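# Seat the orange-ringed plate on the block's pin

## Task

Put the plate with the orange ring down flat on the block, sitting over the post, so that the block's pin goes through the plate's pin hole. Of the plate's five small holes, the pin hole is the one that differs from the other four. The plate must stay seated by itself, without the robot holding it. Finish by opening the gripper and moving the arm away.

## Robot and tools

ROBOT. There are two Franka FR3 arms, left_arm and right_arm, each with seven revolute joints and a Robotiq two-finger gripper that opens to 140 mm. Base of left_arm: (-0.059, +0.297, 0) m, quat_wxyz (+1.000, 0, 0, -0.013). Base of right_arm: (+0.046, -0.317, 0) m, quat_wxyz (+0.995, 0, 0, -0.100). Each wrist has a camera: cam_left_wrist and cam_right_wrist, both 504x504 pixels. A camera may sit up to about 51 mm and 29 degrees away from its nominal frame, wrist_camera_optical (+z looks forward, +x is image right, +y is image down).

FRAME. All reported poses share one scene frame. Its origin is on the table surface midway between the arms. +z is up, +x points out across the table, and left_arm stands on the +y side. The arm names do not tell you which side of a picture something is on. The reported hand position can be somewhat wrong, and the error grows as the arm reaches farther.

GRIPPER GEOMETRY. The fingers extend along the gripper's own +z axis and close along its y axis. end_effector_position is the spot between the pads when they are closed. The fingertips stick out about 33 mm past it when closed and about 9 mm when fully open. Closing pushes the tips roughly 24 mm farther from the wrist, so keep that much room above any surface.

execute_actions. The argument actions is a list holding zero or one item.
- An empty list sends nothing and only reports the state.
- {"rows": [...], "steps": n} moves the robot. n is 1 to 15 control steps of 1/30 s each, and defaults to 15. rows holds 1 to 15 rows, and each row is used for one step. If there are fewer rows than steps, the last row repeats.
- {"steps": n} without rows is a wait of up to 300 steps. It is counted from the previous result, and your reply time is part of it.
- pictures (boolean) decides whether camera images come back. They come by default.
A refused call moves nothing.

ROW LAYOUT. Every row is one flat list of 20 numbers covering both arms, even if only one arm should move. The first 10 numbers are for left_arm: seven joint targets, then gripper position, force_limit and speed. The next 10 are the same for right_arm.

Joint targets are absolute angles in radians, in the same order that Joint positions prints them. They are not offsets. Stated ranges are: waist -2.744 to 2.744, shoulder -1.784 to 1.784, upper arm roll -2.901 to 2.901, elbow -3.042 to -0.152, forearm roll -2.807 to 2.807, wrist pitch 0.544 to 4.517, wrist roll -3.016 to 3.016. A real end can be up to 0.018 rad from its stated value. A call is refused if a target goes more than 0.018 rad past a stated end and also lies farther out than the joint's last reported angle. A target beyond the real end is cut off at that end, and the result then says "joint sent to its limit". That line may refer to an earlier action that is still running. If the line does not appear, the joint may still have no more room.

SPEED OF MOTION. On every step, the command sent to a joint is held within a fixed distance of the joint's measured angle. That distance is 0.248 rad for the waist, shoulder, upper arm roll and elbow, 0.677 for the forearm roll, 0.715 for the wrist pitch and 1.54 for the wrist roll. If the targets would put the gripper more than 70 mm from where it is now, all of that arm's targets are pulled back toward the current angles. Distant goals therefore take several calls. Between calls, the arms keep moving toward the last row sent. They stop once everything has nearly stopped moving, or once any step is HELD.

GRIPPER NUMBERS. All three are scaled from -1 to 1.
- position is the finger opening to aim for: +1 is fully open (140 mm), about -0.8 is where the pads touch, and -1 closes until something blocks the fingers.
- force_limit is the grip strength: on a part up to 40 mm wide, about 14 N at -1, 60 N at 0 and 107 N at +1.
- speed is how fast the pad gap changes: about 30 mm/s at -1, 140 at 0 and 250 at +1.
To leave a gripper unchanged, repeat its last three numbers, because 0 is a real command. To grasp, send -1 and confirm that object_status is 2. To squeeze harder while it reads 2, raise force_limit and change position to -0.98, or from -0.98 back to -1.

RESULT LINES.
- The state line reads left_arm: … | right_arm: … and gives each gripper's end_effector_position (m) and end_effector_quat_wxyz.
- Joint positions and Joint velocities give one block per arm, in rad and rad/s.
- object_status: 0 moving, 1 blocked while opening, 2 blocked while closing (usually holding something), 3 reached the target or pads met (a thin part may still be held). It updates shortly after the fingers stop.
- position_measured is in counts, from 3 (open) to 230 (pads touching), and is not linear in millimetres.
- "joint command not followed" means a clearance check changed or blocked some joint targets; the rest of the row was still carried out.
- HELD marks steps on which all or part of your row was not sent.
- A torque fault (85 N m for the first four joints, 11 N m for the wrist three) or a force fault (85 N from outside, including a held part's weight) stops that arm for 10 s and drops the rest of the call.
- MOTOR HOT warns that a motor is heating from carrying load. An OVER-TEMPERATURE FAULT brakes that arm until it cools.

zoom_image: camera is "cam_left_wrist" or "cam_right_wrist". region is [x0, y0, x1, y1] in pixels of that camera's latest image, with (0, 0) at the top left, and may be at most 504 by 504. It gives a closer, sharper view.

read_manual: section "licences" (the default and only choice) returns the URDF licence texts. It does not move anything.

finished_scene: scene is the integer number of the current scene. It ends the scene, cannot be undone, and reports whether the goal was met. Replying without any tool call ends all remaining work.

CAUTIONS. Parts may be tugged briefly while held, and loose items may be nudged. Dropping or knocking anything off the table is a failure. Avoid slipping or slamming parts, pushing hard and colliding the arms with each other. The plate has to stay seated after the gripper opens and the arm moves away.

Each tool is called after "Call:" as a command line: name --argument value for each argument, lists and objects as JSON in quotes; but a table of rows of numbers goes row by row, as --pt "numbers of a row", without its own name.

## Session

Call:
execute_actions --actions '[]'

Scene clock: 0.00 s of 5100.00 s.
left_arm: end_effector_position=(+0.4318, -0.2144, +0.3269) position_measured=3 object_status=3 end_effector_quat_wxyz=(+0.162, +0.126, +0.972, +0.113) | right_arm: end_effector_position=(+0.0615, -0.7381, +0.2166) position_measured=3 object_status=3 end_effector_quat_wxyz=(-0.508, -0.323, +0.719, +0.349)
Joint positions: left_arm=[-0.884  0.426 -0.083 -1.274  0.434  1.729  0.782] | right_arm=[-0.803  0.424  0.064 -1.953 -0.8    1.241  0.031]
Joint velocities: left_arm=[ 0.001 -0.001  0.     0.     0.001 -0.    -0.002] | right_arm=[-0.001  0.     0.    -0.    -0.    -0.    -0.001]

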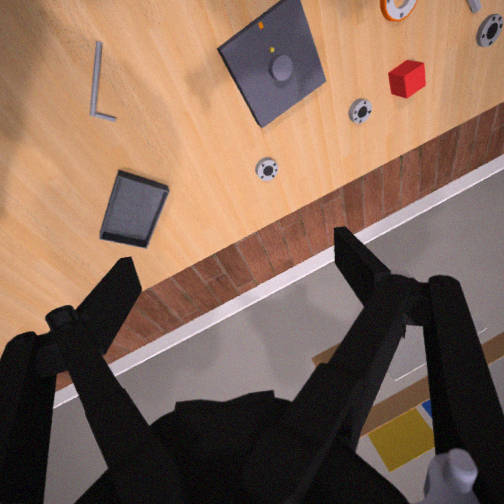

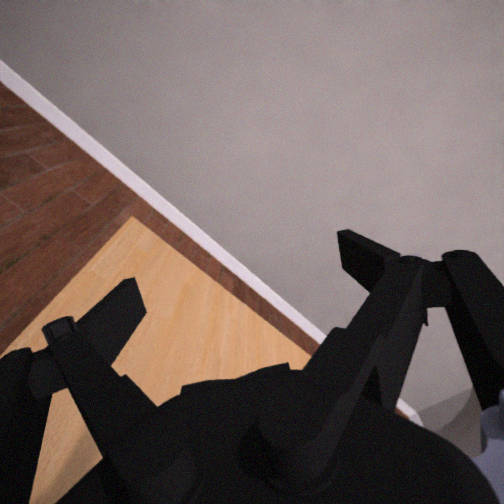

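Reusing the known survey pose.

Call:
execute_actions --actions '[{"rows":[[-0.559,-0.114,0,-2.2545,0,2.14,-2.156,1,0,0,-0.803,0.424,0.064,-1.953,-0.8,1.241,0.031,1,0,0]]}]' --pictures false

Call:
execute_actions --actions '[{"steps":120}]'

Scene clock: 2.77 s of 5100.00 s.
left_arm: end_effector_position=(+0.4311, -0.0032, +0.3046) position_measured=3 object_status=3 end_effector_quat_wxyz=(-0.026, +0.768, -0.635, +0.080) | right_arm: end_effector_position=(+0.0615, -0.7381, +0.2166) position_measured=3 object_status=3 end_effector_quat_wxyz=(-0.508, -0.323, +0.719, +0.349)
Joint positions: left_arm=[-0.553 -0.112  0.014 -2.028  0.037  2.08  -0.767] | right_arm=[-0.803  0.424  0.064 -1.953 -0.8    1.241  0.031]
Joint velocities: left_arm=[-0.001 -0.01  -0.05  -1.116 -0.126  0.127 -2.202] | right_arm=[-0.001 -0.    -0.    -0.001 -0.     0.     0.001]
Steps of this call (steps 1 to 68: nothing new was sent; steps 69 to 83: all 15 steps of this action). Readings (joint positions | what the end effector reports):
69: left_arm=[-0.868 0.401 -0.085 -1.318 0.385 1.768 0.702] | right_arm=[-0.803 0.424 0.064 -1.953 -0.800 1.241 0.031] | left_arm position_measured=3 object_status=3 | right_arm position_measured=3 object_status=3
70: left_arm=[-0.840 0.367 -0.081 -1.364 0.335 1.802 0.619] | right_arm=[-0.803 0.424 0.064 -1.953 -0.800 1.241 0.031] | left_arm position_measured=3 object_status=3 | right_arm position_measured=3 object_status=3
72: left_arm=[-0.773 0.299 -0.064 -1.441 0.263 1.857 0.469] | right_arm=[-0.803 0.424 0.064 -1.953 -0.800 1.241 0.031] | left_arm position_measured=3 object_status=3 | right_arm position_measured=3 object_status=3
76: left_arm=[-0.634 0.107 -0.020 -1.654 0.132 1.971 0.045] | right_arm=[-0.803 0.424 0.064 -1.953 -0.800 1.241 0.031] | left_arm position_measured=3 object_status=3 | right_arm position_measured=3 object_status=3
83: the state above

Scene clock: 6.77 s of 5100.00 s.
left_arm: end_effector_position=(+0.3597, +0.0225, +0.1992) position_measured=3 object_status=3 end_effector_quat_wxyz=(-0.002, +1.000, -0.002, -0.001) | right_arm: end_effector_position=(+0.0615, -0.7381, +0.2166) position_measured=3 object_status=3 end_effector_quat_wxyz=(-0.508, -0.323, +0.719, +0.349)
Joint positions: left_arm=[-0.557 -0.112  0.002 -2.253  0.002  2.137 -2.149] | right_arm=[-0.803  0.424  0.064 -1.953 -0.8    1.241  0.031]
Joint velocities: left_arm=[ 0.001 -0.001 -0.     0.001 -0.002 -0.     0.   ] | right_arm=[ 0.     0.     0.002 -0.     0.    -0.001 -0.001]
Steps of this call (steps 1 to 60: the robot went on to your last target; steps 61 to 120: nothing new was sent). Readings (joint positions | what the end effector reports):
1: left_arm=[-0.553 -0.113 0.013 -2.066 0.033 2.086 -0.845] | right_arm=[-0.803 0.424 0.064 -1.953 -0.800 1.241 0.031] | left_arm position_measured=3 object_status=3 | right_arm position_measured=3 object_status=3
2: left_arm=[-0.554 -0.113 0.011 -2.106 0.028 2.092 -0.933] | right_arm=[-0.803 0.424 0.064 -1.953 -0.800 1.241 0.031] | left_arm position_measured=3 object_status=3 | right_arm position_measured=3 object_status=3
4: left_arm=[-0.555 -0.112 0.007 -2.183 0.018 2.105 -1.151] | right_arm=[-0.803 0.424 0.064 -1.953 -0.800 1.241 0.031] | left_arm position_measured=3 object_status=3 | right_arm position_measured=3 object_status=3
8: left_arm=[-0.557 -0.105 0.002 -2.249 0.007 2.118 -1.505] | right_arm=[-0.803 0.424 0.064 -1.953 -0.800 1.241 0.031] | left_arm position_measured=3 object_status=3 | right_arm position_measured=3 object_status=3
120: the state above
All arms were judged still, so your last target was given up. Only a new action makes them travel on or press farther. Fingers that are still opening or closing keep moving.

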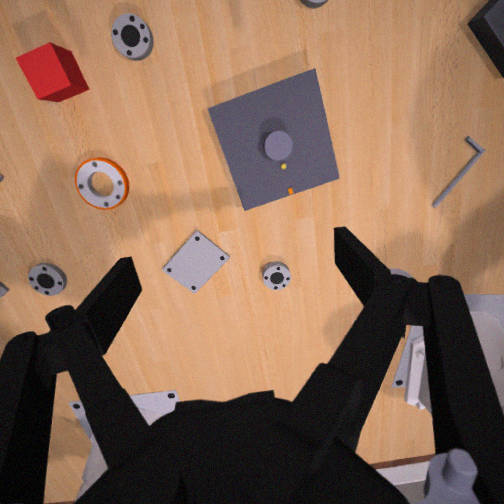

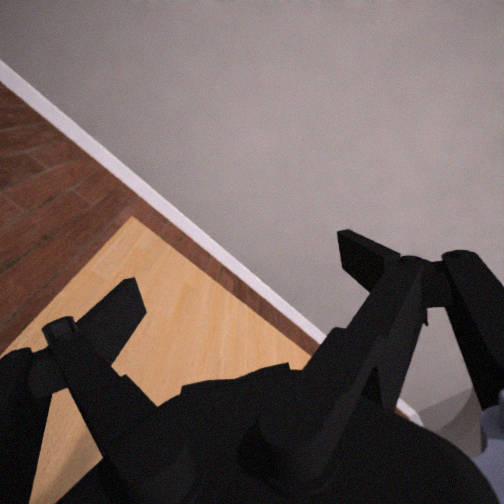

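Call:
zoom_image --camera "cam_left_wrist" --region '[60,140,150,230]'

Region (60, 140, 150, 230) of cam_left_wrist's 504x504 image, scaled by 5.600, with more detail than that image has.

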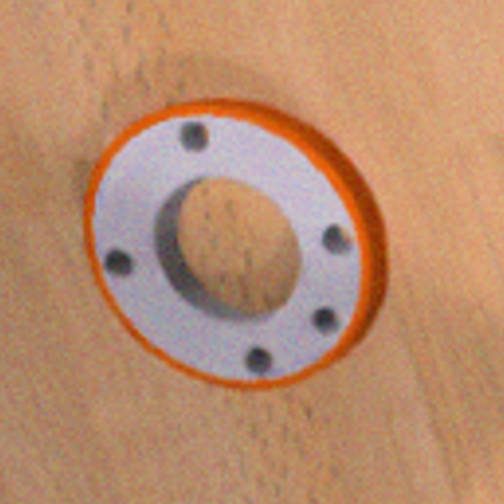

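Call:
execute_actions --actions '[{"rows":[[-0.245,0.026,0,-2.441,0,2.467,0.6,0.25,0,0,-0.803,0.424,0.064,-1.953,-0.8,1.241,0.031,1,0,0]]}]' --pictures false

Call:
execute_actions --actions '[{"steps":90}]'

Scene clock: 15.60 s of 5100.00 s.
left_arm: end_effector_position=(+0.3936, +0.1742, +0.0752) position_measured=98 object_status=0 end_effector_quat_wxyz=(+0.009, +0.759, -0.650, -0.020) | right_arm: end_effector_position=(+0.0615, -0.7381, +0.2166) position_measured=3 object_status=3 end_effector_quat_wxyz=(-0.508, -0.323, +0.719, +0.349)
Joint positions: left_arm=[-0.246  0.029  0.006 -2.442  0.002  2.427 -0.42 ] | right_arm=[-0.803  0.424  0.064 -1.953 -0.8    1.241  0.031]
Joint velocities: left_arm=[ 0.    -0.006 -0.046 -0.003 -0.     0.226  3.354] | right_arm=[ 0.001  0.    -0.     0.001  0.001  0.001  0.   ]
Steps of this call (steps 1 to 90: nothing new was sent; then 5.33 s passed at rest; steps 91 to 105: all 15 steps of this action). Readings (joint positions | what the end effector reports):
91: left_arm=[-0.539 -0.109 -0.008 -2.264 0.002 2.160 -2.093] | right_arm=[-0.803 0.424 0.064 -1.953 -0.800 1.241 0.031] | left_arm position_measured=3 object_status=0 | right_arm position_measured=3 object_status=3
92: left_arm=[-0.514 -0.099 -0.012 -2.281 0.002 2.183 -2.031] | right_arm=[-0.803 0.424 0.064 -1.953 -0.800 1.241 0.031] | left_arm position_measured=9 object_status=0 | right_arm position_measured=3 object_status=3
94: left_arm=[-0.453 -0.069 -0.013 -2.319 0.002 2.225 -1.897] | right_arm=[-0.803 0.424 0.064 -1.953 -0.800 1.241 0.031] | left_arm position_measured=24 object_status=0 | right_arm position_measured=3 object_status=3
98: left_arm=[-0.318 -0.007 -0.006 -2.397 0.002 2.327 -1.443] | right_arm=[-0.803 0.424 0.064 -1.953 -0.800 1.241 0.031] | left_arm position_measured=55 object_status=0 | right_arm position_measured=3 object_status=3
105: the state above

Scene clock: 18.60 s of 5100.00 s.
left_arm: end_effector_position=(+0.4045, +0.1692, +0.0783) position_measured=98 object_status=3 end_effector_quat_wxyz=(-0.002, -0.346, +0.938, +0.002) | right_arm: end_effector_position=(+0.0615, -0.7381, +0.2166) position_measured=3 object_status=3 end_effector_quat_wxyz=(-0.508, -0.323, +0.719, +0.349)
Joint positions: left_arm=[-0.246  0.028  0.002 -2.442  0.002  2.464  0.593] | right_arm=[-0.803  0.424  0.064 -1.953 -0.8    1.241  0.031]
Joint velocities: left_arm=[-0.001 -0.    -0.001 -0.001 -0.001  0.001  0.001] | right_arm=[ 0.001  0.001 -0.001 -0.001  0.001 -0.     0.001]
Steps of this call (steps 1 to 60: the robot went on to your last target; steps 61 to 90: nothing new was sent). Readings (joint positions | what the end effector reports):
1: left_arm=[-0.246 0.029 0.004 -2.442 0.002 2.434 -0.315] | right_arm=[-0.803 0.424 0.064 -1.953 -0.800 1.241 0.031] | left_arm position_measured=98 object_status=0 | right_arm position_measured=3 object_status=3
2: left_arm=[-0.246 0.028 0.003 -2.442 0.002 2.440 -0.221] | right_arm=[-0.803 0.424 0.064 -1.953 -0.800 1.241 0.031] | left_arm position_measured=98 object_status=0 | right_arm position_measured=3 object_status=3
4: left_arm=[-0.246 0.028 0.002 -2.442 0.002 2.448 -0.061] | right_arm=[-0.803 0.424 0.064 -1.953 -0.800 1.241 0.031] | left_arm position_measured=98 object_status=0 | right_arm position_measured=3 object_status=3
8: left_arm=[-0.246 0.028 0.002 -2.442 0.002 2.457 0.171] | right_arm=[-0.803 0.424 0.064 -1.953 -0.800 1.241 0.031] | left_arm position_measured=98 object_status=3 | right_arm position_measured=3 object_status=3
90: the state above
All arms were judged still, so your last target was given up. Only a new action makes them travel on or press farther. Fingers that are still opening or closing keep moving.

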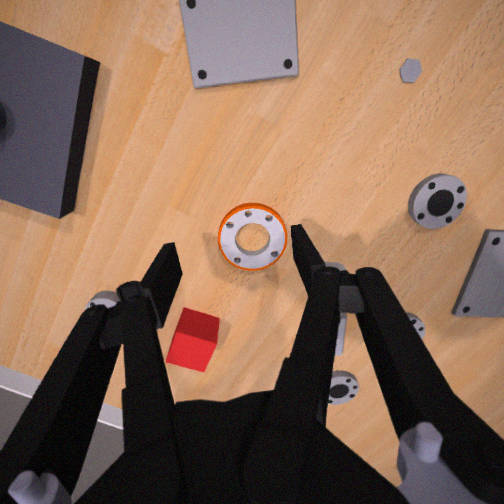

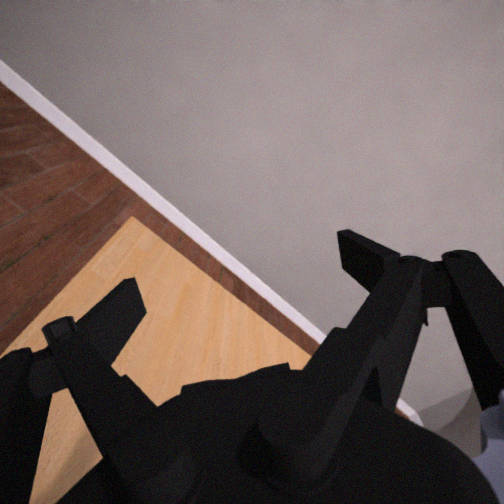

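Call:
execute_actions --actions '[{"rows":[[-0.222,0.03,0,-2.465,0,2.497,0.62,0.25,0,0,-0.803,0.424,0.064,-1.953,-0.8,1.241,0.031,1,0,0]],"steps":10}]' --pictures false

Call:
execute_actions --actions '[{"rows":[[-0.222,0.1075,0,-2.484,0,2.594,0.62,0.25,0,0,-0.803,0.424,0.064,-1.953,-0.8,1.241,0.031,1,0,0]]}]' --pictures false

Call:
execute_actions --actions '[{"steps":15}]'

Scene clock: 24.73 s of 5100.00 s.
left_arm: end_effector_position=(+0.4027, +0.1793, +0.0719) position_measured=98 object_status=3 end_effector_quat_wxyz=(-0.001, -0.349, +0.937, +0.001) | right_arm: end_effector_position=(+0.0615, -0.7381, +0.2166) position_measured=3 object_status=3 end_effector_quat_wxyz=(-0.508, -0.323, +0.719, +0.349)
Joint positions: left_arm=[-0.224  0.029 -0.    -2.463  0.002  2.49   0.606] | right_arm=[-0.803  0.424  0.064 -1.953 -0.8    1.241  0.031]
Joint velocities: left_arm=[-0.001  0.001 -0.002 -0.001 -0.     0.027  0.022] | right_arm=[-0.001  0.001 -0.001  0.     0.     0.001 -0.001]
Steps of this call (steps 1 to 90: nothing new was sent; then 2.80 s passed at rest; steps 91 to 100: all 10 steps of this action). Readings (joint positions | what the end effector reports):
91: left_arm=[-0.242 0.028 -0.000 -2.445 0.002 2.470 0.595] | right_arm=[-0.803 0.424 0.064 -1.953 -0.800 1.241 0.031] | left_arm position_measured=98 object_status=3 | right_arm position_measured=3 object_status=3
92: left_arm=[-0.237 0.028 -0.001 -2.451 0.002 2.474 0.596] | right_arm=[-0.803 0.424 0.064 -1.953 -0.800 1.241 0.031] | left_arm position_measured=98 object_status=3 | right_arm position_measured=3 object_status=3
94: left_arm=[-0.229 0.028 -0.000 -2.459 0.002 2.480 0.600] | right_arm=[-0.803 0.424 0.064 -1.953 -0.800 1.241 0.031] | left_arm position_measured=98 object_status=3 | right_arm position_measured=3 object_status=3
98: left_arm=[-0.224 0.029 -0.000 -2.463 0.002 2.488 0.604] | right_arm=[-0.803 0.424 0.064 -1.953 -0.800 1.241 0.031] | left_arm position_measured=98 object_status=3 | right_arm position_measured=3 object_status=3
100: the state above

Scene clock: 25.23 s of 5100.00 s.
left_arm: end_effector_position=(+0.3982, +0.1805, +0.0345) position_measured=98 object_status=3 end_effector_quat_wxyz=(-0.003, -0.347, +0.938, +0.002) | right_arm: end_effector_position=(+0.0615, -0.7381, +0.2166) position_measured=3 object_status=3 end_effector_quat_wxyz=(-0.508, -0.323, +0.719, +0.349)
Joint positions: left_arm=[-0.224  0.108 -0.    -2.485  0.002  2.586  0.611] | right_arm=[-0.803  0.424  0.064 -1.953 -0.8    1.241  0.031]
Joint velocities: left_arm=[ 0.001  0.001 -0.001  0.001 -0.     0.033  0.005] | right_arm=[-0.001  0.001 -0.    -0.001 -0.001  0.     0.001]
Steps of this call (steps 1 to 15: all 15 steps of this action). Readings (joint positions | what the end effector reports):
1: left_arm=[-0.224 0.038 -0.000 -2.463 0.002 2.507 0.607] | right_arm=[-0.803 0.424 0.064 -1.953 -0.800 1.241 0.031] | left_arm position_measured=98 object_status=3 | right_arm position_measured=3 object_status=3
2: left_arm=[-0.224 0.057 -0.000 -2.465 0.002 2.524 0.607] | right_arm=[-0.803 0.424 0.064 -1.953 -0.800 1.241 0.031] | left_arm position_measured=98 object_status=3 | right_arm position_measured=3 object_status=3
4: left_arm=[-0.224 0.088 -0.000 -2.476 0.002 2.546 0.608] | right_arm=[-0.803 0.424 0.064 -1.953 -0.800 1.241 0.031] | left_arm position_measured=98 object_status=3 | right_arm position_measured=3 object_status=3
8: left_arm=[-0.224 0.108 -0.000 -2.485 0.002 2.568 0.610] | right_arm=[-0.803 0.424 0.064 -1.953 -0.800 1.241 0.031] | left_arm position_measured=98 object_status=3 | right_arm position_measured=3 object_status=3
15: the state above

Scene clock: 25.73 s of 5100.00 s.
left_arm: end_effector_position=(+0.3999, +0.1800, +0.0350) position_measured=98 object_status=3 end_effector_quat_wxyz=(-0.001, -0.346, +0.938, +0.001) | right_arm: end_effector_position=(+0.0615, -0.7381, +0.2166) position_measured=3 object_status=3 end_effector_quat_wxyz=(-0.508, -0.323, +0.719, +0.349)
Joint positions: left_arm=[-0.224  0.108 -0.    -2.485  0.002  2.591  0.612] | right_arm=[-0.803  0.424  0.064 -1.953 -0.8    1.241  0.031]
Joint velocities: left_arm=[ 0.    -0.     0.001  0.001 -0.001  0.001  0.001] | right_arm=[ 0.001 -0.002 -0.     0.    -0.001 -0.    -0.001]
Steps of this call (steps 1 to 15: the robot went on to your last target). Readings (joint positions | what the end effector reports):
1: left_arm=[-0.224 0.108 -0.000 -2.485 0.002 2.587 0.612] | right_arm=[-0.803 0.424 0.064 -1.953 -0.800 1.241 0.031] | left_arm position_measured=98 object_status=3 | right_arm position_measured=3 object_status=3
2: left_arm=[-0.224 0.108 -0.000 -2.485 0.002 2.587 0.612] | right_arm=[-0.803 0.424 0.064 -1.953 -0.800 1.241 0.031] | left_arm position_measured=98 object_status=3 | right_arm position_measured=3 object_status=3
4: left_arm=[-0.224 0.108 -0.000 -2.485 0.002 2.589 0.612] | right_arm=[-0.803 0.424 0.064 -1.953 -0.800 1.241 0.031] | left_arm position_measured=98 object_status=3 | right_arm position_measured=3 object_status=3
8: left_arm=[-0.224 0.108 -0.000 -2.485 0.002 2.590 0.612] | right_arm=[-0.803 0.424 0.064 -1.953 -0.800 1.241 0.031] | left_arm position_measured=98 object_status=3 | right_arm position_measured=3 object_status=3
15: the state above
All arms were judged still, so your last target was given up. Only a new action makes them travel on or press farther. Fingers that are still opening or closing keep moving.

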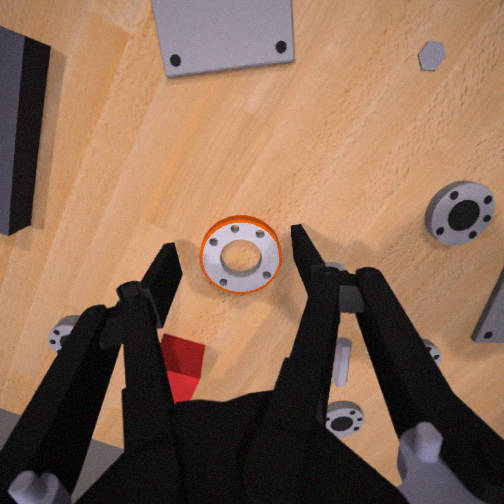

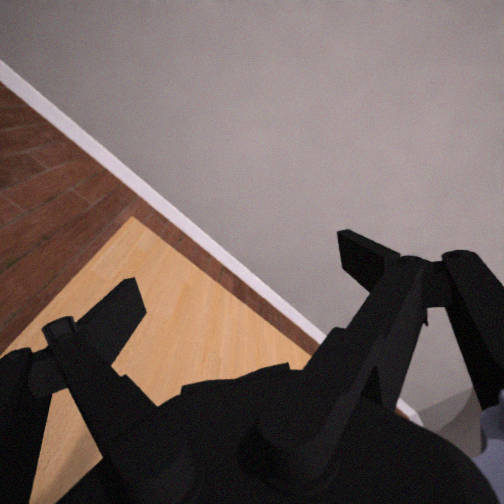

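Call:
execute_actions --actions '[{"rows":[[-0.213,0.1075,0,-2.484,0,2.594,0.62,0.25,0,0,-0.803,0.424,0.064,-1.953,-0.8,1.241,0.031,1,0,0]],"steps":10}]' --pictures false

Call:
execute_actions --actions '[{"rows":[[-0.213,0.1075,0,-2.484,0,2.594,0.62,-1,0,-0.3,-0.803,0.424,0.064,-1.953,-0.8,1.241,0.031,1,0,0]]}]' --pictures false

Call:
execute_actions --actions '[{"steps":10}]' --pictures false

Call:
execute_actions --actions '[{"rows":[[-0.213,-0.08,0,-2.42,0,2.34,0.8,-1,0,-0.3,-0.803,0.424,0.064,-1.953,-0.8,1.241,0.031,1,0,0]]}]' --pictures false

Call:
execute_actions --actions '[{"rows":[[-0.564,0.2,0,-2.064,0,2.264,0.91,-1,0,-0.3,-0.803,0.424,0.064,-1.953,-0.8,1.241,0.031,1,0,0]]}]' --pictures false

Call:
execute_actions --actions '[{"rows":[[-0.564,0.259,0,-2.064,0,2.325,0.91,-1,0,-0.3,-0.803,0.424,0.064,-1.953,-0.8,1.241,0.031,1,0,0]]}]' --pictures false

Call:
execute_actions --actions '[{"steps":20}]'

Call:
zoom_image --camera "cam_left_wrist" --region '[140,130,320,310]'

Scene clock: 34.03 s of 5100.00 s.
left_arm: end_effector_position=(+0.4010, +0.1838, +0.0350) position_measured=98 object_status=3 end_effector_quat_wxyz=(-0.000, -0.350, +0.937, +0.001) | right_arm: end_effector_position=(+0.0615, -0.7381, +0.2166) position_measured=3 object_status=3 end_effector_quat_wxyz=(-0.508, -0.323, +0.719, +0.349)
Joint positions: left_arm=[-0.215  0.108 -0.001 -2.485  0.002  2.591  0.613] | right_arm=[-0.803  0.424  0.064 -1.953 -0.8    1.241  0.031]
Joint velocities: left_arm=[-0.    -0.001  0.     0.001  0.     0.001 -0.002] | right_arm=[-0.    -0.     0.     0.001 -0.    -0.    -0.001]
Steps of this call (steps 1 to 90: nothing new was sent; then 4.97 s passed at rest; steps 91 to 100: all 10 steps of this action). Readings (joint positions | what the end effector reports):
91: left_arm=[-0.223 0.108 -0.001 -2.485 0.002 2.591 0.613] | right_arm=[-0.803 0.424 0.064 -1.953 -0.800 1.241 0.031] | left_arm position_measured=98 object_status=3 | right_arm position_measured=3 object_status=3
92: left_arm=[-0.221 0.108 -0.001 -2.485 0.002 2.591 0.613] | right_arm=[-0.803 0.424 0.064 -1.953 -0.800 1.241 0.031] | left_arm position_measured=98 object_status=3 | right_arm position_measured=3 object_status=3
94: left_arm=[-0.217 0.108 -0.001 -2.485 0.002 2.591 0.613] | right_arm=[-0.803 0.424 0.064 -1.953 -0.800 1.241 0.031] | left_arm position_measured=98 object_status=3 | right_arm position_measured=3 object_status=3
98: left_arm=[-0.215 0.108 -0.001 -2.485 0.002 2.591 0.613] | right_arm=[-0.803 0.424 0.064 -1.953 -0.800 1.241 0.031] | left_arm position_measured=98 object_status=3 | right_arm position_measured=3 object_status=3
100: the state above

Scene clock: 34.53 s of 5100.00 s.
left_arm: end_effector_position=(+0.4019, +0.1837, +0.0357) position_measured=141 object_status=2 end_effector_quat_wxyz=(+0.000, -0.350, +0.937, +0.000) | right_arm: end_effector_position=(+0.0615, -0.7381, +0.2166) position_measured=3 object_status=3 end_effector_quat_wxyz=(-0.508, -0.323, +0.719, +0.349)
Joint positions: left_arm=[-0.215  0.107 -0.001 -2.485  0.002  2.592  0.613] | right_arm=[-0.803  0.424  0.064 -1.953 -0.8    1.241  0.031]
Joint velocities: left_arm=[-0.    -0.     0.001 -0.     0.001  0.    -0.   ] | right_arm=[ 0.     0.001  0.001  0.002  0.    -0.    -0.   ]
Steps of this call (steps 1 to 15: all 15 steps of this action). Readings (joint positions | what the end effector reports):
1: left_arm=[-0.215 0.108 -0.001 -2.485 0.002 2.591 0.613] | right_arm=[-0.803 0.424 0.064 -1.953 -0.800 1.241 0.031] | left_arm position_measured=98 object_status=0 | right_arm position_measured=3 object_status=3
2: left_arm=[-0.215 0.108 -0.001 -2.485 0.002 2.591 0.613] | right_arm=[-0.803 0.424 0.064 -1.953 -0.800 1.241 0.031] | left_arm position_measured=103 object_status=0 | right_arm position_measured=3 object_status=3
4: left_arm=[-0.215 0.108 -0.001 -2.485 0.002 2.591 0.613] | right_arm=[-0.803 0.424 0.064 -1.953 -0.800 1.241 0.031] | left_arm position_measured=114 object_status=0 | right_arm position_measured=3 object_status=3
8: left_arm=[-0.215 0.107 -0.001 -2.485 0.002 2.592 0.613] | right_arm=[-0.803 0.424 0.064 -1.953 -0.800 1.241 0.031] | left_arm position_measured=137 object_status=0 | right_arm position_measured=3 object_status=3
15: the state above

Scene clock: 34.87 s of 5100.00 s.
left_arm: end_effector_position=(+0.4019, +0.1837, +0.0357) position_measured=141 object_status=2 end_effector_quat_wxyz=(+0.000, -0.350, +0.937, +0.000) | right_arm: end_effector_position=(+0.0615, -0.7381, +0.2166) position_measured=3 object_status=3 end_effector_quat_wxyz=(-0.508, -0.323, +0.719, +0.349)
Joint positions: left_arm=[-0.215  0.107 -0.001 -2.485  0.002  2.592  0.613] | right_arm=[-0.803  0.424  0.064 -1.953 -0.8    1.241  0.031]
Joint velocities: left_arm=[-0.001  0.001 -0.001 -0.     0.001 -0.    -0.001] | right_arm=[-0.     0.001  0.001  0.001  0.    -0.001 -0.002]
Steps of this call (steps 1 to 10: the robot went on to your last target). Readings (joint positions | what the end effector reports):
1: left_arm=[-0.215 0.107 -0.001 -2.485 0.002 2.592 0.613] | right_arm=[-0.803 0.424 0.064 -1.953 -0.800 1.241 0.031] | left_arm position_measured=141 object_status=2 | right_arm position_measured=3 object_status=3
2: left_arm=[-0.215 0.107 -0.001 -2.485 0.002 2.592 0.613] | right_arm=[-0.803 0.424 0.064 -1.953 -0.800 1.241 0.031] | left_arm position_measured=141 object_status=2 | right_arm position_measured=3 object_status=3
4: left_arm=[-0.215 0.107 -0.001 -2.485 0.002 2.592 0.613] | right_arm=[-0.803 0.424 0.064 -1.953 -0.800 1.241 0.031] | left_arm position_measured=141 object_status=2 | right_arm position_measured=3 object_status=3
8: left_arm=[-0.215 0.107 -0.001 -2.485 0.002 2.592 0.613] | right_arm=[-0.803 0.424 0.064 -1.953 -0.800 1.241 0.031] | left_arm position_measured=141 object_status=2 | right_arm position_measured=3 object_status=3
10: the state above

Scene clock: 35.37 s of 5100.00 s.
left_arm: end_effector_position=(+0.4114, +0.1815, +0.1310) position_measured=141 object_status=2 end_effector_quat_wxyz=(+0.009, -0.283, +0.959, -0.005) | right_arm: end_effector_position=(+0.0615, -0.7381, +0.2166) position_measured=3 object_status=3 end_effector_quat_wxyz=(-0.508, -0.323, +0.719, +0.349)
Joint positions: left_arm=[-0.215 -0.082 -0.001 -2.419  0.002  2.358  0.755] | right_arm=[-0.803  0.424  0.064 -1.953 -0.8    1.241  0.031]
Joint velocities: left_arm=[ 0.002  0.003 -0.001 -0.005 -0.002 -0.096  0.126] | right_arm=[ 0.    -0.001  0.    -0.001 -0.001 -0.     0.   ]
Steps of this call (steps 1 to 15: all 15 steps of this action). Readings (joint positions | what the end effector reports):
1: left_arm=[-0.215 0.092 -0.001 -2.482 0.002 2.559 0.625] | right_arm=[-0.803 0.424 0.064 -1.953 -0.800 1.241 0.031] | left_arm position_measured=141 object_status=2 | right_arm position_measured=3 object_status=3
2: left_arm=[-0.215 0.058 -0.001 -2.476 0.002 2.525 0.638] | right_arm=[-0.803 0.424 0.064 -1.953 -0.800 1.241 0.031] | left_arm position_measured=141 object_status=2 | right_arm position_measured=3 object_status=3
4: left_arm=[-0.215 -0.016 -0.001 -2.447 0.002 2.466 0.668] | right_arm=[-0.803 0.424 0.064 -1.953 -0.800 1.241 0.031] | left_arm position_measured=141 object_status=2 | right_arm position_measured=3 object_status=3
8: left_arm=[-0.215 -0.082 -0.001 -2.414 0.002 2.404 0.712] | right_arm=[-0.803 0.424 0.064 -1.953 -0.800 1.241 0.031] | left_arm position_measured=141 object_status=2 | right_arm position_measured=3 object_status=3
15: the state above

Scene clock: 35.87 s of 5100.00 s.
left_arm: end_effector_position=(+0.4198, -0.0329, +0.1264) position_measured=141 object_status=2 end_effector_quat_wxyz=(+0.004, -0.054, +0.999, -0.004) | right_arm: end_effector_position=(+0.0615, -0.7381, +0.2166) position_measured=3 object_status=3 end_effector_quat_wxyz=(-0.508, -0.323, +0.719, +0.349)
Joint positions: left_arm=[-0.568  0.196 -0.01  -2.07   0.001  2.278  0.859] | right_arm=[-0.803  0.424  0.064 -1.953 -0.8    1.241  0.031]
Joint velocities: left_arm=[-0.003  0.032  0.026  0.05   0.001 -0.069  0.145] | right_arm=[-0.     0.001 -0.001 -0.001 -0.     0.001  0.002]
Steps of this call (steps 1 to 15: all 15 steps of this action). Readings (joint positions | what the end effector reports):
1: left_arm=[-0.238 -0.058 0.012 -2.391 0.001 2.346 0.762] | right_arm=[-0.803 0.424 0.064 -1.953 -0.800 1.241 0.031] | left_arm position_measured=141 object_status=2 | right_arm position_measured=3 object_status=3
2: left_arm=[-0.269 -0.021 0.016 -2.350 0.001 2.341 0.769] | right_arm=[-0.803 0.424 0.064 -1.953 -0.800 1.241 0.031] | left_arm position_measured=141 object_status=2 | right_arm position_measured=3 object_status=3
4: left_arm=[-0.335 0.043 0.016 -2.279 0.001 2.330 0.781] | right_arm=[-0.803 0.424 0.064 -1.953 -0.800 1.241 0.031] | left_arm position_measured=141 object_status=2 | right_arm position_measured=3 object_status=3
8: left_arm=[-0.467 0.138 0.010 -2.152 0.001 2.307 0.808] | right_arm=[-0.803 0.424 0.064 -1.953 -0.800 1.241 0.031] | left_arm position_measured=141 object_status=2 | right_arm position_measured=3 object_status=3
15: the state above

Scene clock: 36.37 s of 5100.00 s.
left_arm: end_effector_position=(+0.4240, -0.0283, +0.0945) position_measured=141 object_status=2 end_effector_quat_wxyz=(-0.003, -0.042, +0.999, +0.002) | right_arm: end_effector_position=(+0.0615, -0.7381, +0.2166) position_measured=3 object_status=3 end_effector_quat_wxyz=(-0.508, -0.323, +0.719, +0.349)
Joint positions: left_arm=[-0.566  0.26  -0.002 -2.066  0.001  2.319  0.894] | right_arm=[-0.803  0.424  0.064 -1.953 -0.8    1.241  0.031]
Joint velocities: left_arm=[ 0.001 -0.     0.001  0.001  0.     0.015  0.029] | right_arm=[ 0.     0.    -0.     0.001 -0.     0.002 -0.001]
Steps of this call (steps 1 to 15: all 15 steps of this action). Readings (joint positions | what the end effector reports):
1: left_arm=[-0.568 0.204 -0.008 -2.065 0.001 2.285 0.863] | right_arm=[-0.803 0.424 0.064 -1.953 -0.800 1.241 0.031] | left_arm position_measured=141 object_status=2 | right_arm position_measured=3 object_status=3
2: left_arm=[-0.567 0.218 -0.006 -2.062 0.001 2.293 0.867] | right_arm=[-0.803 0.424 0.064 -1.953 -0.800 1.241 0.031] | left_arm position_measured=141 object_status=2 | right_arm position_measured=3 object_status=3
4: left_arm=[-0.566 0.242 -0.003 -2.063 0.001 2.303 0.874] | right_arm=[-0.803 0.424 0.064 -1.953 -0.800 1.241 0.031] | left_arm position_measured=141 object_status=2 | right_arm position_measured=3 object_status=3
8: left_arm=[-0.566 0.260 -0.002 -2.067 0.001 2.312 0.884] | right_arm=[-0.803 0.424 0.064 -1.953 -0.800 1.241 0.031] | left_arm position_measured=141 object_status=2 | right_arm position_measured=3 object_status=3
15: the state above

Scene clock: 37.03 s of 5100.00 s.
left_arm: end_effector_position=(+0.4247, -0.0288, +0.0947) position_measured=141 object_status=2 end_effector_quat_wxyz=(-0.002, -0.038, +0.999, +0.002) | right_arm: end_effector_position=(+0.0615, -0.7381, +0.2166) position_measured=3 object_status=3 end_effector_quat_wxyz=(-0.508, -0.323, +0.719, +0.349)
Joint positions: left_arm=[-0.566  0.26  -0.002 -2.066  0.001  2.322  0.902] | right_arm=[-0.803  0.424  0.064 -1.953 -0.8    1.241  0.031]
Joint velocities: left_arm=[-0.001 -0.     0.    -0.002  0.     0.001  0.003] | right_arm=[ 0.001  0.001  0.    -0.001  0.     0.001 -0.001]
Steps of this call (steps 1 to 15: the robot went on to your last target; steps 16 to 20: nothing new was sent). Readings (joint positions | what the end effector reports):
1: left_arm=[-0.566 0.260 -0.002 -2.066 0.001 2.320 0.895] | right_arm=[-0.803 0.424 0.064 -1.953 -0.800 1.241 0.031] | left_arm position_measured=141 object_status=2 | right_arm position_measured=3 object_status=3
2: left_arm=[-0.566 0.260 -0.002 -2.066 0.001 2.320 0.896] | right_arm=[-0.803 0.424 0.064 -1.953 -0.800 1.241 0.031] | left_arm position_measured=141 object_status=2 | right_arm position_measured=3 object_status=3
4: left_arm=[-0.566 0.260 -0.002 -2.066 0.001 2.321 0.897] | right_arm=[-0.803 0.424 0.064 -1.953 -0.800 1.241 0.031] | left_arm position_measured=141 object_status=2 | right_arm position_measured=3 object_status=3
8: left_arm=[-0.566 0.260 -0.002 -2.066 0.001 2.321 0.899] | right_arm=[-0.803 0.424 0.064 -1.953 -0.800 1.241 0.031] | left_arm position_measured=141 object_status=2 | right_arm position_measured=3 object_status=3
20: the state above
All arms were judged still, so your last target was given up. Only a new action makes them travel on or press farther. Fingers that are still opening or closing keep moving.

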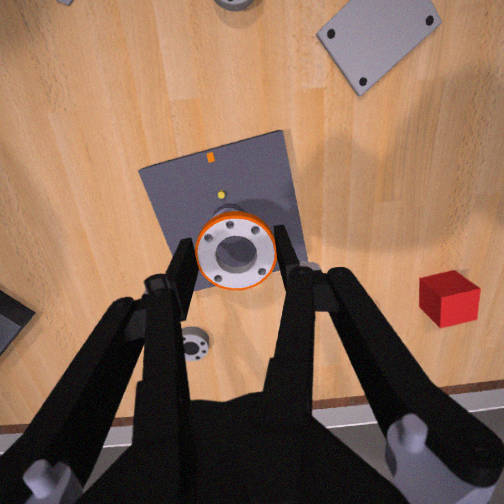

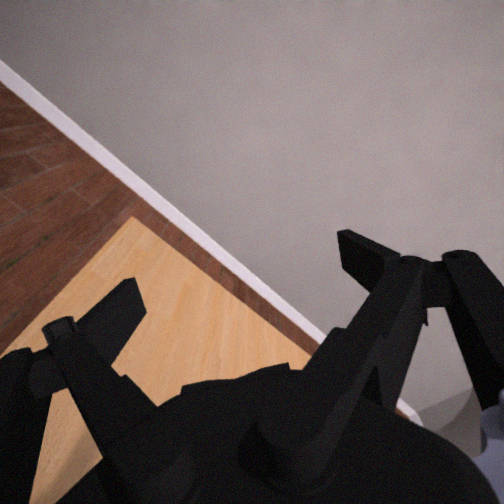

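Region (140, 130, 320, 310) of cam_left_wrist's 504x504 image, scaled by 2.800, with more detail than that image has.

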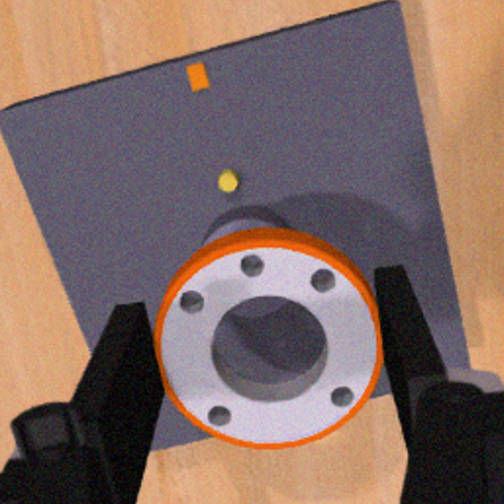

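Call:
execute_actions --actions '[{"rows":[[-0.581,0.266,0,-2.088,0,2.355,0.775,-1,0,-0.3,-0.803,0.424,0.064,-1.953,-0.8,1.241,0.031,1,0,0]]}]' --pictures false

Call:
execute_actions --actions '[{"steps":25}]'

Call:
zoom_image --camera "cam_left_wrist" --region '[140,130,320,310]'

Scene clock: 42.13 s of 5100.00 s.
left_arm: end_effector_position=(+0.4183, -0.0326, +0.0855) position_measured=141 object_status=2 end_effector_quat_wxyz=(-0.001, -0.080, +0.997, +0.001) | right_arm: end_effector_position=(+0.0615, -0.7381, +0.2166) position_measured=3 object_status=3 end_effector_quat_wxyz=(-0.508, -0.323, +0.719, +0.349)
Joint positions: left_arm=[-0.579  0.266  0.    -2.087  0.001  2.35   0.806] | right_arm=[-0.803  0.424  0.064 -1.953 -0.8    1.241  0.031]
Joint velocities: left_arm=[ 0.001  0.    -0.     0.001  0.001  0.008 -0.079] | right_arm=[-0.     0.    -0.     0.    -0.    -0.001 -0.   ]
Steps of this call (steps 1 to 90: nothing new was sent; then 1.60 s passed at rest; steps 91 to 105: all 15 steps of this action). Readings (joint positions | what the end effector reports):
91: left_arm=[-0.568 0.260 -0.000 -2.070 0.001 2.327 0.892] | right_arm=[-0.803 0.424 0.064 -1.953 -0.800 1.241 0.031] | left_arm position_measured=141 object_status=2 | right_arm position_measured=3 object_status=3
92: left_arm=[-0.570 0.261 0.000 -2.075 0.001 2.332 0.880] | right_arm=[-0.803 0.424 0.064 -1.953 -0.800 1.241 0.031] | left_arm position_measured=141 object_status=2 | right_arm position_measured=3 object_status=3
94: left_arm=[-0.576 0.263 0.000 -2.082 0.001 2.338 0.861] | right_arm=[-0.803 0.424 0.064 -1.953 -0.800 1.241 0.031] | left_arm position_measured=141 object_status=2 | right_arm position_measured=3 object_status=3
98: left_arm=[-0.579 0.266 0.000 -2.087 0.001 2.345 0.833] | right_arm=[-0.803 0.424 0.064 -1.953 -0.800 1.241 0.031] | left_arm position_measured=141 object_status=2 | right_arm position_measured=3 object_status=3
105: the state above

Scene clock: 42.97 s of 5100.00 s.
left_arm: end_effector_position=(+0.4187, -0.0329, +0.0857) position_measured=141 object_status=2 end_effector_quat_wxyz=(-0.000, -0.091, +0.996, +0.001) | right_arm: end_effector_position=(+0.0615, -0.7381, +0.2166) position_measured=3 object_status=3 end_effector_quat_wxyz=(-0.508, -0.323, +0.719, +0.349)
Joint positions: left_arm=[-0.579  0.266  0.    -2.087  0.001  2.352  0.784] | right_arm=[-0.803  0.424  0.064 -1.953 -0.8    1.241  0.031]
Joint velocities: left_arm=[-0.     0.     0.    -0.    -0.001  0.001 -0.005] | right_arm=[ 0.     0.001 -0.    -0.     0.001 -0.001  0.002]
Steps of this call (steps 1 to 25: the robot went on to your last target). Readings (joint positions | what the end effector reports):
1: left_arm=[-0.579 0.266 0.000 -2.087 0.001 2.350 0.803] | right_arm=[-0.803 0.424 0.064 -1.953 -0.800 1.241 0.031] | left_arm position_measured=141 object_status=2 | right_arm position_measured=3 object_status=3
2: left_arm=[-0.579 0.266 0.000 -2.087 0.001 2.351 0.801] | right_arm=[-0.803 0.424 0.064 -1.953 -0.800 1.241 0.031] | left_arm position_measured=141 object_status=2 | right_arm position_measured=3 object_status=3
4: left_arm=[-0.579 0.266 0.000 -2.087 0.001 2.351 0.798] | right_arm=[-0.803 0.424 0.064 -1.953 -0.800 1.241 0.031] | left_arm position_measured=141 object_status=2 | right_arm position_measured=3 object_status=3
8: left_arm=[-0.579 0.266 0.000 -2.087 0.001 2.351 0.792] | right_arm=[-0.803 0.424 0.064 -1.953 -0.800 1.241 0.031] | left_arm position_measured=141 object_status=2 | right_arm position_measured=3 object_status=3
25: the state above

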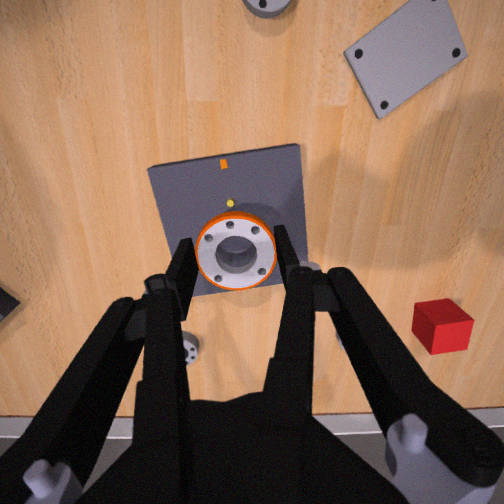

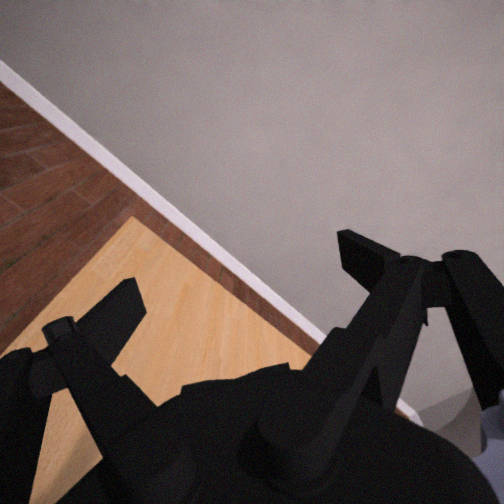

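Region (140, 130, 320, 310) of cam_left_wrist's 504x504 image, scaled by 2.800, with more detail than that image has.

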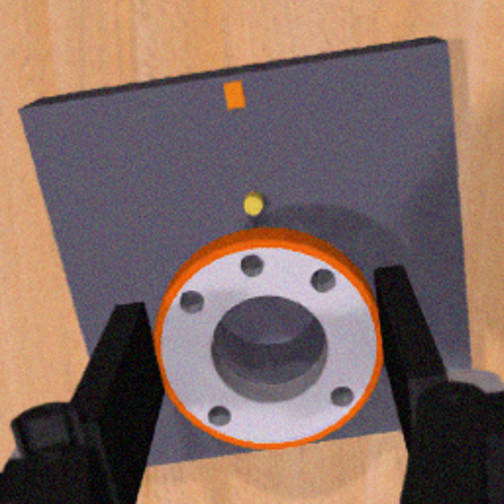

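Call:
execute_actions --actions '[{"rows":[[-0.588,0.263,0,-2.1065,0,2.371,0.77,-1,0,-0.3,-0.803,0.424,0.064,-1.953,-0.8,1.241,0.031,1,0,0]]}]'

Call:
zoom_image --camera "cam_left_wrist" --region '[200,215,270,285]'

Scene clock: 47.20 s of 5100.00 s.
left_arm: end_effector_position=(+0.4129, -0.0335, +0.0803) position_measured=141 object_status=2 end_effector_quat_wxyz=(-0.001, -0.090, +0.996, +0.001) | right_arm: end_effector_position=(+0.0615, -0.7381, +0.2166) position_measured=3 object_status=3 end_effector_quat_wxyz=(-0.508, -0.323, +0.719, +0.349)
Joint positions: left_arm=[-0.586  0.264  0.    -2.105  0.001  2.367  0.778] | right_arm=[-0.803  0.424  0.064 -1.953 -0.8    1.241  0.031]
Joint velocities: left_arm=[-0.001  0.001  0.     0.     0.001  0.005 -0.001] | right_arm=[ 0.    -0.     0.    -0.001 -0.    -0.     0.001]
Steps of this call (steps 1 to 15: the robot went on to your last target; steps 16 to 90: nothing new was sent; then 0.73 s passed at rest; steps 91 to 105: all 15 steps of this action). Readings (joint positions | what the end effector reports):
91: left_arm=[-0.580 0.265 0.000 -2.090 0.001 2.355 0.782] | right_arm=[-0.803 0.424 0.064 -1.953 -0.800 1.241 0.031] | left_arm position_measured=141 object_status=2 | right_arm position_measured=3 object_status=3
92: left_arm=[-0.581 0.264 0.000 -2.095 0.001 2.357 0.781] | right_arm=[-0.803 0.424 0.064 -1.953 -0.800 1.241 0.031] | left_arm position_measured=141 object_status=2 | right_arm position_measured=3 object_status=3
94: left_arm=[-0.584 0.264 0.000 -2.101 0.001 2.360 0.781] | right_arm=[-0.803 0.424 0.064 -1.953 -0.800 1.241 0.031] | left_arm position_measured=141 object_status=2 | right_arm position_measured=3 object_status=3
98: left_arm=[-0.586 0.264 0.000 -2.105 0.001 2.364 0.779] | right_arm=[-0.803 0.424 0.064 -1.953 -0.800 1.241 0.031] | left_arm position_measured=141 object_status=2 | right_arm position_measured=3 object_status=3
105: the state above

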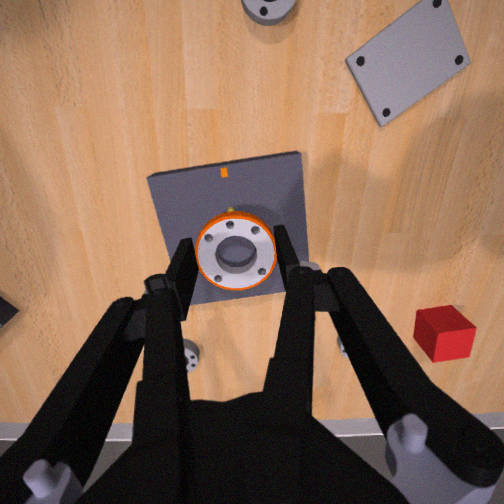

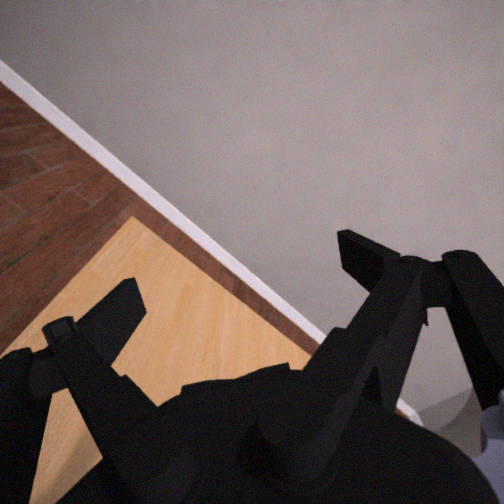

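Region (200, 215, 270, 285) of cam_left_wrist's 504x504 image, scaled by 7.200, with more detail than that image has.

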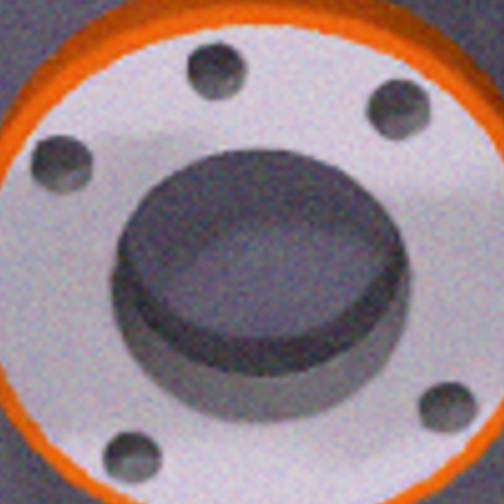

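Call:
execute_actions --actions '[{"rows":[[-0.591,0.263,0,-2.113,0,2.377,0.77,-1,0,-0.3,-0.803,0.424,0.064,-1.953,-0.8,1.241,0.031,1,0,0]]}]'

Call:
zoom_image --camera "cam_left_wrist" --region '[200,215,270,285]'

Scene clock: 50.80 s of 5100.00 s.
left_arm: end_effector_position=(+0.4108, -0.0340, +0.0783) position_measured=141 object_status=2 end_effector_quat_wxyz=(-0.001, -0.089, +0.996, +0.001) | right_arm: end_effector_position=(+0.0615, -0.7381, +0.2166) position_measured=3 object_status=3 end_effector_quat_wxyz=(-0.508, -0.323, +0.719, +0.349)
Joint positions: left_arm=[-0.589  0.264  0.    -2.112  0.001  2.373  0.777] | right_arm=[-0.803  0.424  0.064 -1.953 -0.8    1.241  0.031]
Joint velocities: left_arm=[-0.001 -0.     0.001  0.001 -0.001  0.002  0.   ] | right_arm=[-0.    -0.     0.     0.    -0.    -0.     0.001]
Steps of this call (steps 1 to 15: the robot went on to your last target; steps 16 to 90: nothing new was sent; then 0.10 s passed at rest; steps 91 to 105: all 15 steps of this action). Readings (joint positions | what the end effector reports):
91: left_arm=[-0.586 0.264 0.000 -2.106 0.001 2.369 0.777] | right_arm=[-0.803 0.424 0.064 -1.953 -0.800 1.241 0.031] | left_arm position_measured=141 object_status=2 | right_arm position_measured=3 object_status=3
92: left_arm=[-0.587 0.264 0.000 -2.108 0.001 2.370 0.777] | right_arm=[-0.803 0.424 0.064 -1.953 -0.800 1.241 0.031] | left_arm position_measured=141 object_status=2 | right_arm position_measured=3 object_status=3
94: left_arm=[-0.588 0.264 0.000 -2.110 0.001 2.371 0.777] | right_arm=[-0.803 0.424 0.064 -1.953 -0.800 1.241 0.031] | left_arm position_measured=141 object_status=2 | right_arm position_measured=3 object_status=3
98: left_arm=[-0.589 0.264 0.000 -2.112 0.001 2.372 0.777] | right_arm=[-0.803 0.424 0.064 -1.953 -0.800 1.241 0.031] | left_arm position_measured=141 object_status=2 | right_arm position_measured=3 object_status=3
105: the state above

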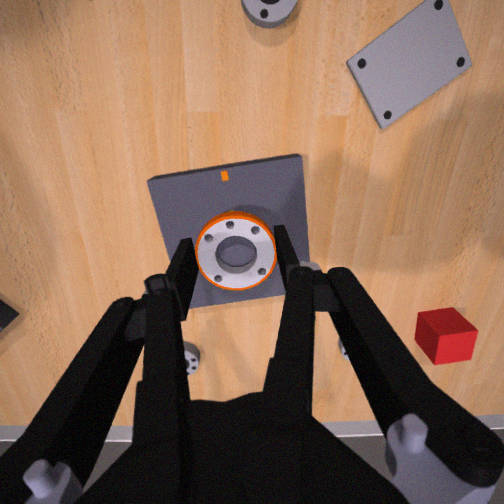

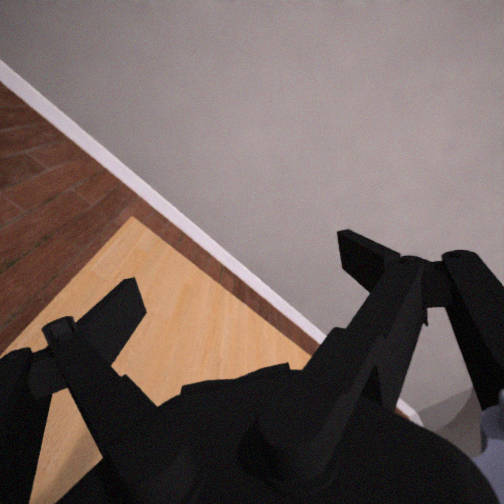

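Region (200, 215, 270, 285) of cam_left_wrist's 504x504 image, scaled by 7.200, with more detail than that image has.

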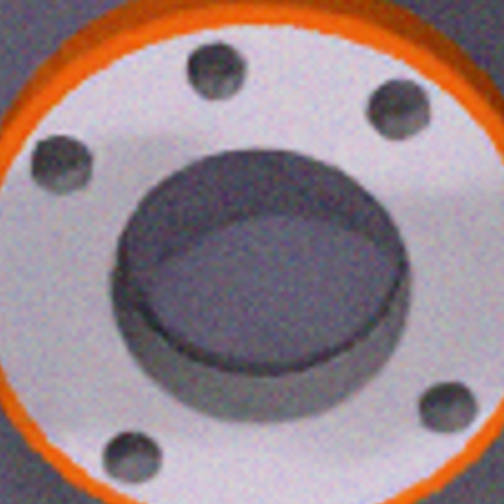

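Even gap; descending.

Call:
execute_actions --actions '[{"rows":[[-0.591,0.274,0,-2.117,0,2.391,0.77,-1,0,-0.3,-0.803,0.424,0.064,-1.953,-0.8,1.241,0.031,1,0,0]]}]'

Call:
zoom_image --camera "cam_left_wrist" --region '[200,215,270,285]'

Scene clock: 54.13 s of 5100.00 s.
left_arm: end_effector_position=(+0.4109, -0.0342, +0.0741) position_measured=141 object_status=2 end_effector_quat_wxyz=(-0.000, -0.090, +0.996, +0.001) | right_arm: end_effector_position=(+0.0615, -0.7381, +0.2166) position_measured=3 object_status=3 end_effector_quat_wxyz=(-0.508, -0.323, +0.719, +0.349)
Joint positions: left_arm=[-0.589  0.271  0.001 -2.115  0.001  2.385  0.777] | right_arm=[-0.803  0.424  0.064 -1.953 -0.8    1.241  0.031]
Joint velocities: left_arm=[ 0.002 -0.    -0.001  0.001 -0.002 -0.    -0.   ] | right_arm=[ 0.001 -0.     0.001  0.001  0.001 -0.001  0.001]
Steps of this call (steps 1 to 15: the robot went on to your last target; steps 16 to 85: nothing new was sent; steps 86 to 100: all 15 steps of this action). Readings (joint positions | what the end effector reports):
86: left_arm=[-0.589 0.265 0.000 -2.112 0.001 2.376 0.777] | right_arm=[-0.803 0.424 0.064 -1.953 -0.800 1.241 0.031] | left_arm position_measured=141 object_status=2 | right_arm position_measured=3 object_status=3
87: left_arm=[-0.589 0.266 0.000 -2.113 0.001 2.378 0.777] | right_arm=[-0.803 0.424 0.064 -1.953 -0.800 1.241 0.031] | left_arm position_measured=141 object_status=2 | right_arm position_measured=3 object_status=3
89: left_arm=[-0.589 0.270 0.000 -2.114 0.001 2.382 0.777] | right_arm=[-0.803 0.424 0.064 -1.953 -0.800 1.241 0.031] | left_arm position_measured=141 object_status=2 | right_arm position_measured=3 object_status=3
93: left_arm=[-0.589 0.271 0.001 -2.115 0.001 2.384 0.777] | right_arm=[-0.803 0.424 0.064 -1.953 -0.800 1.241 0.031] | left_arm position_measured=141 object_status=2 | right_arm position_measured=3 object_status=3
100: the state above

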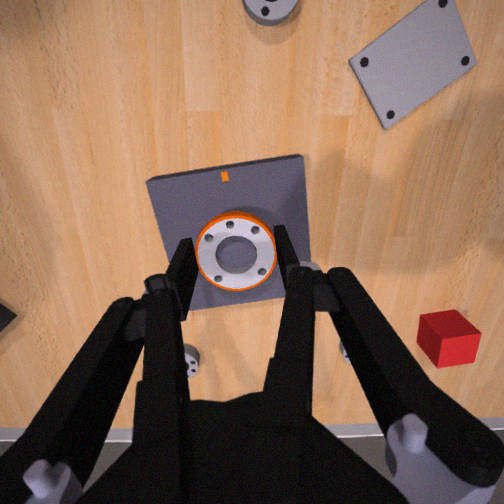

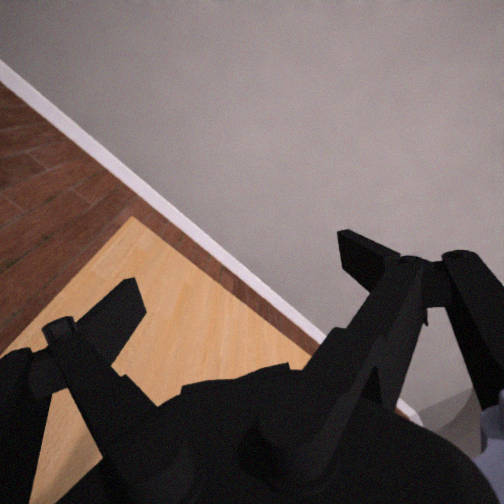

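Region (200, 215, 270, 285) of cam_left_wrist's 504x504 image, scaled by 7.200, with more detail than that image has.

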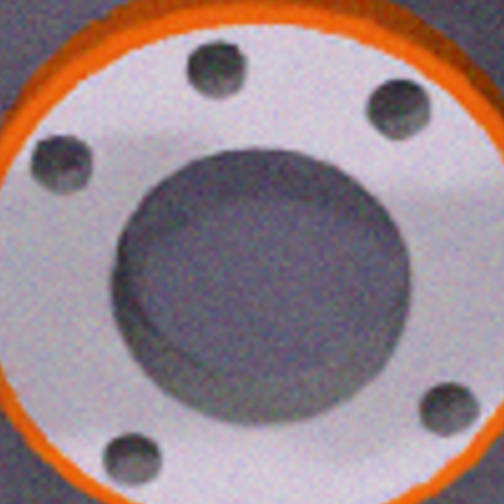

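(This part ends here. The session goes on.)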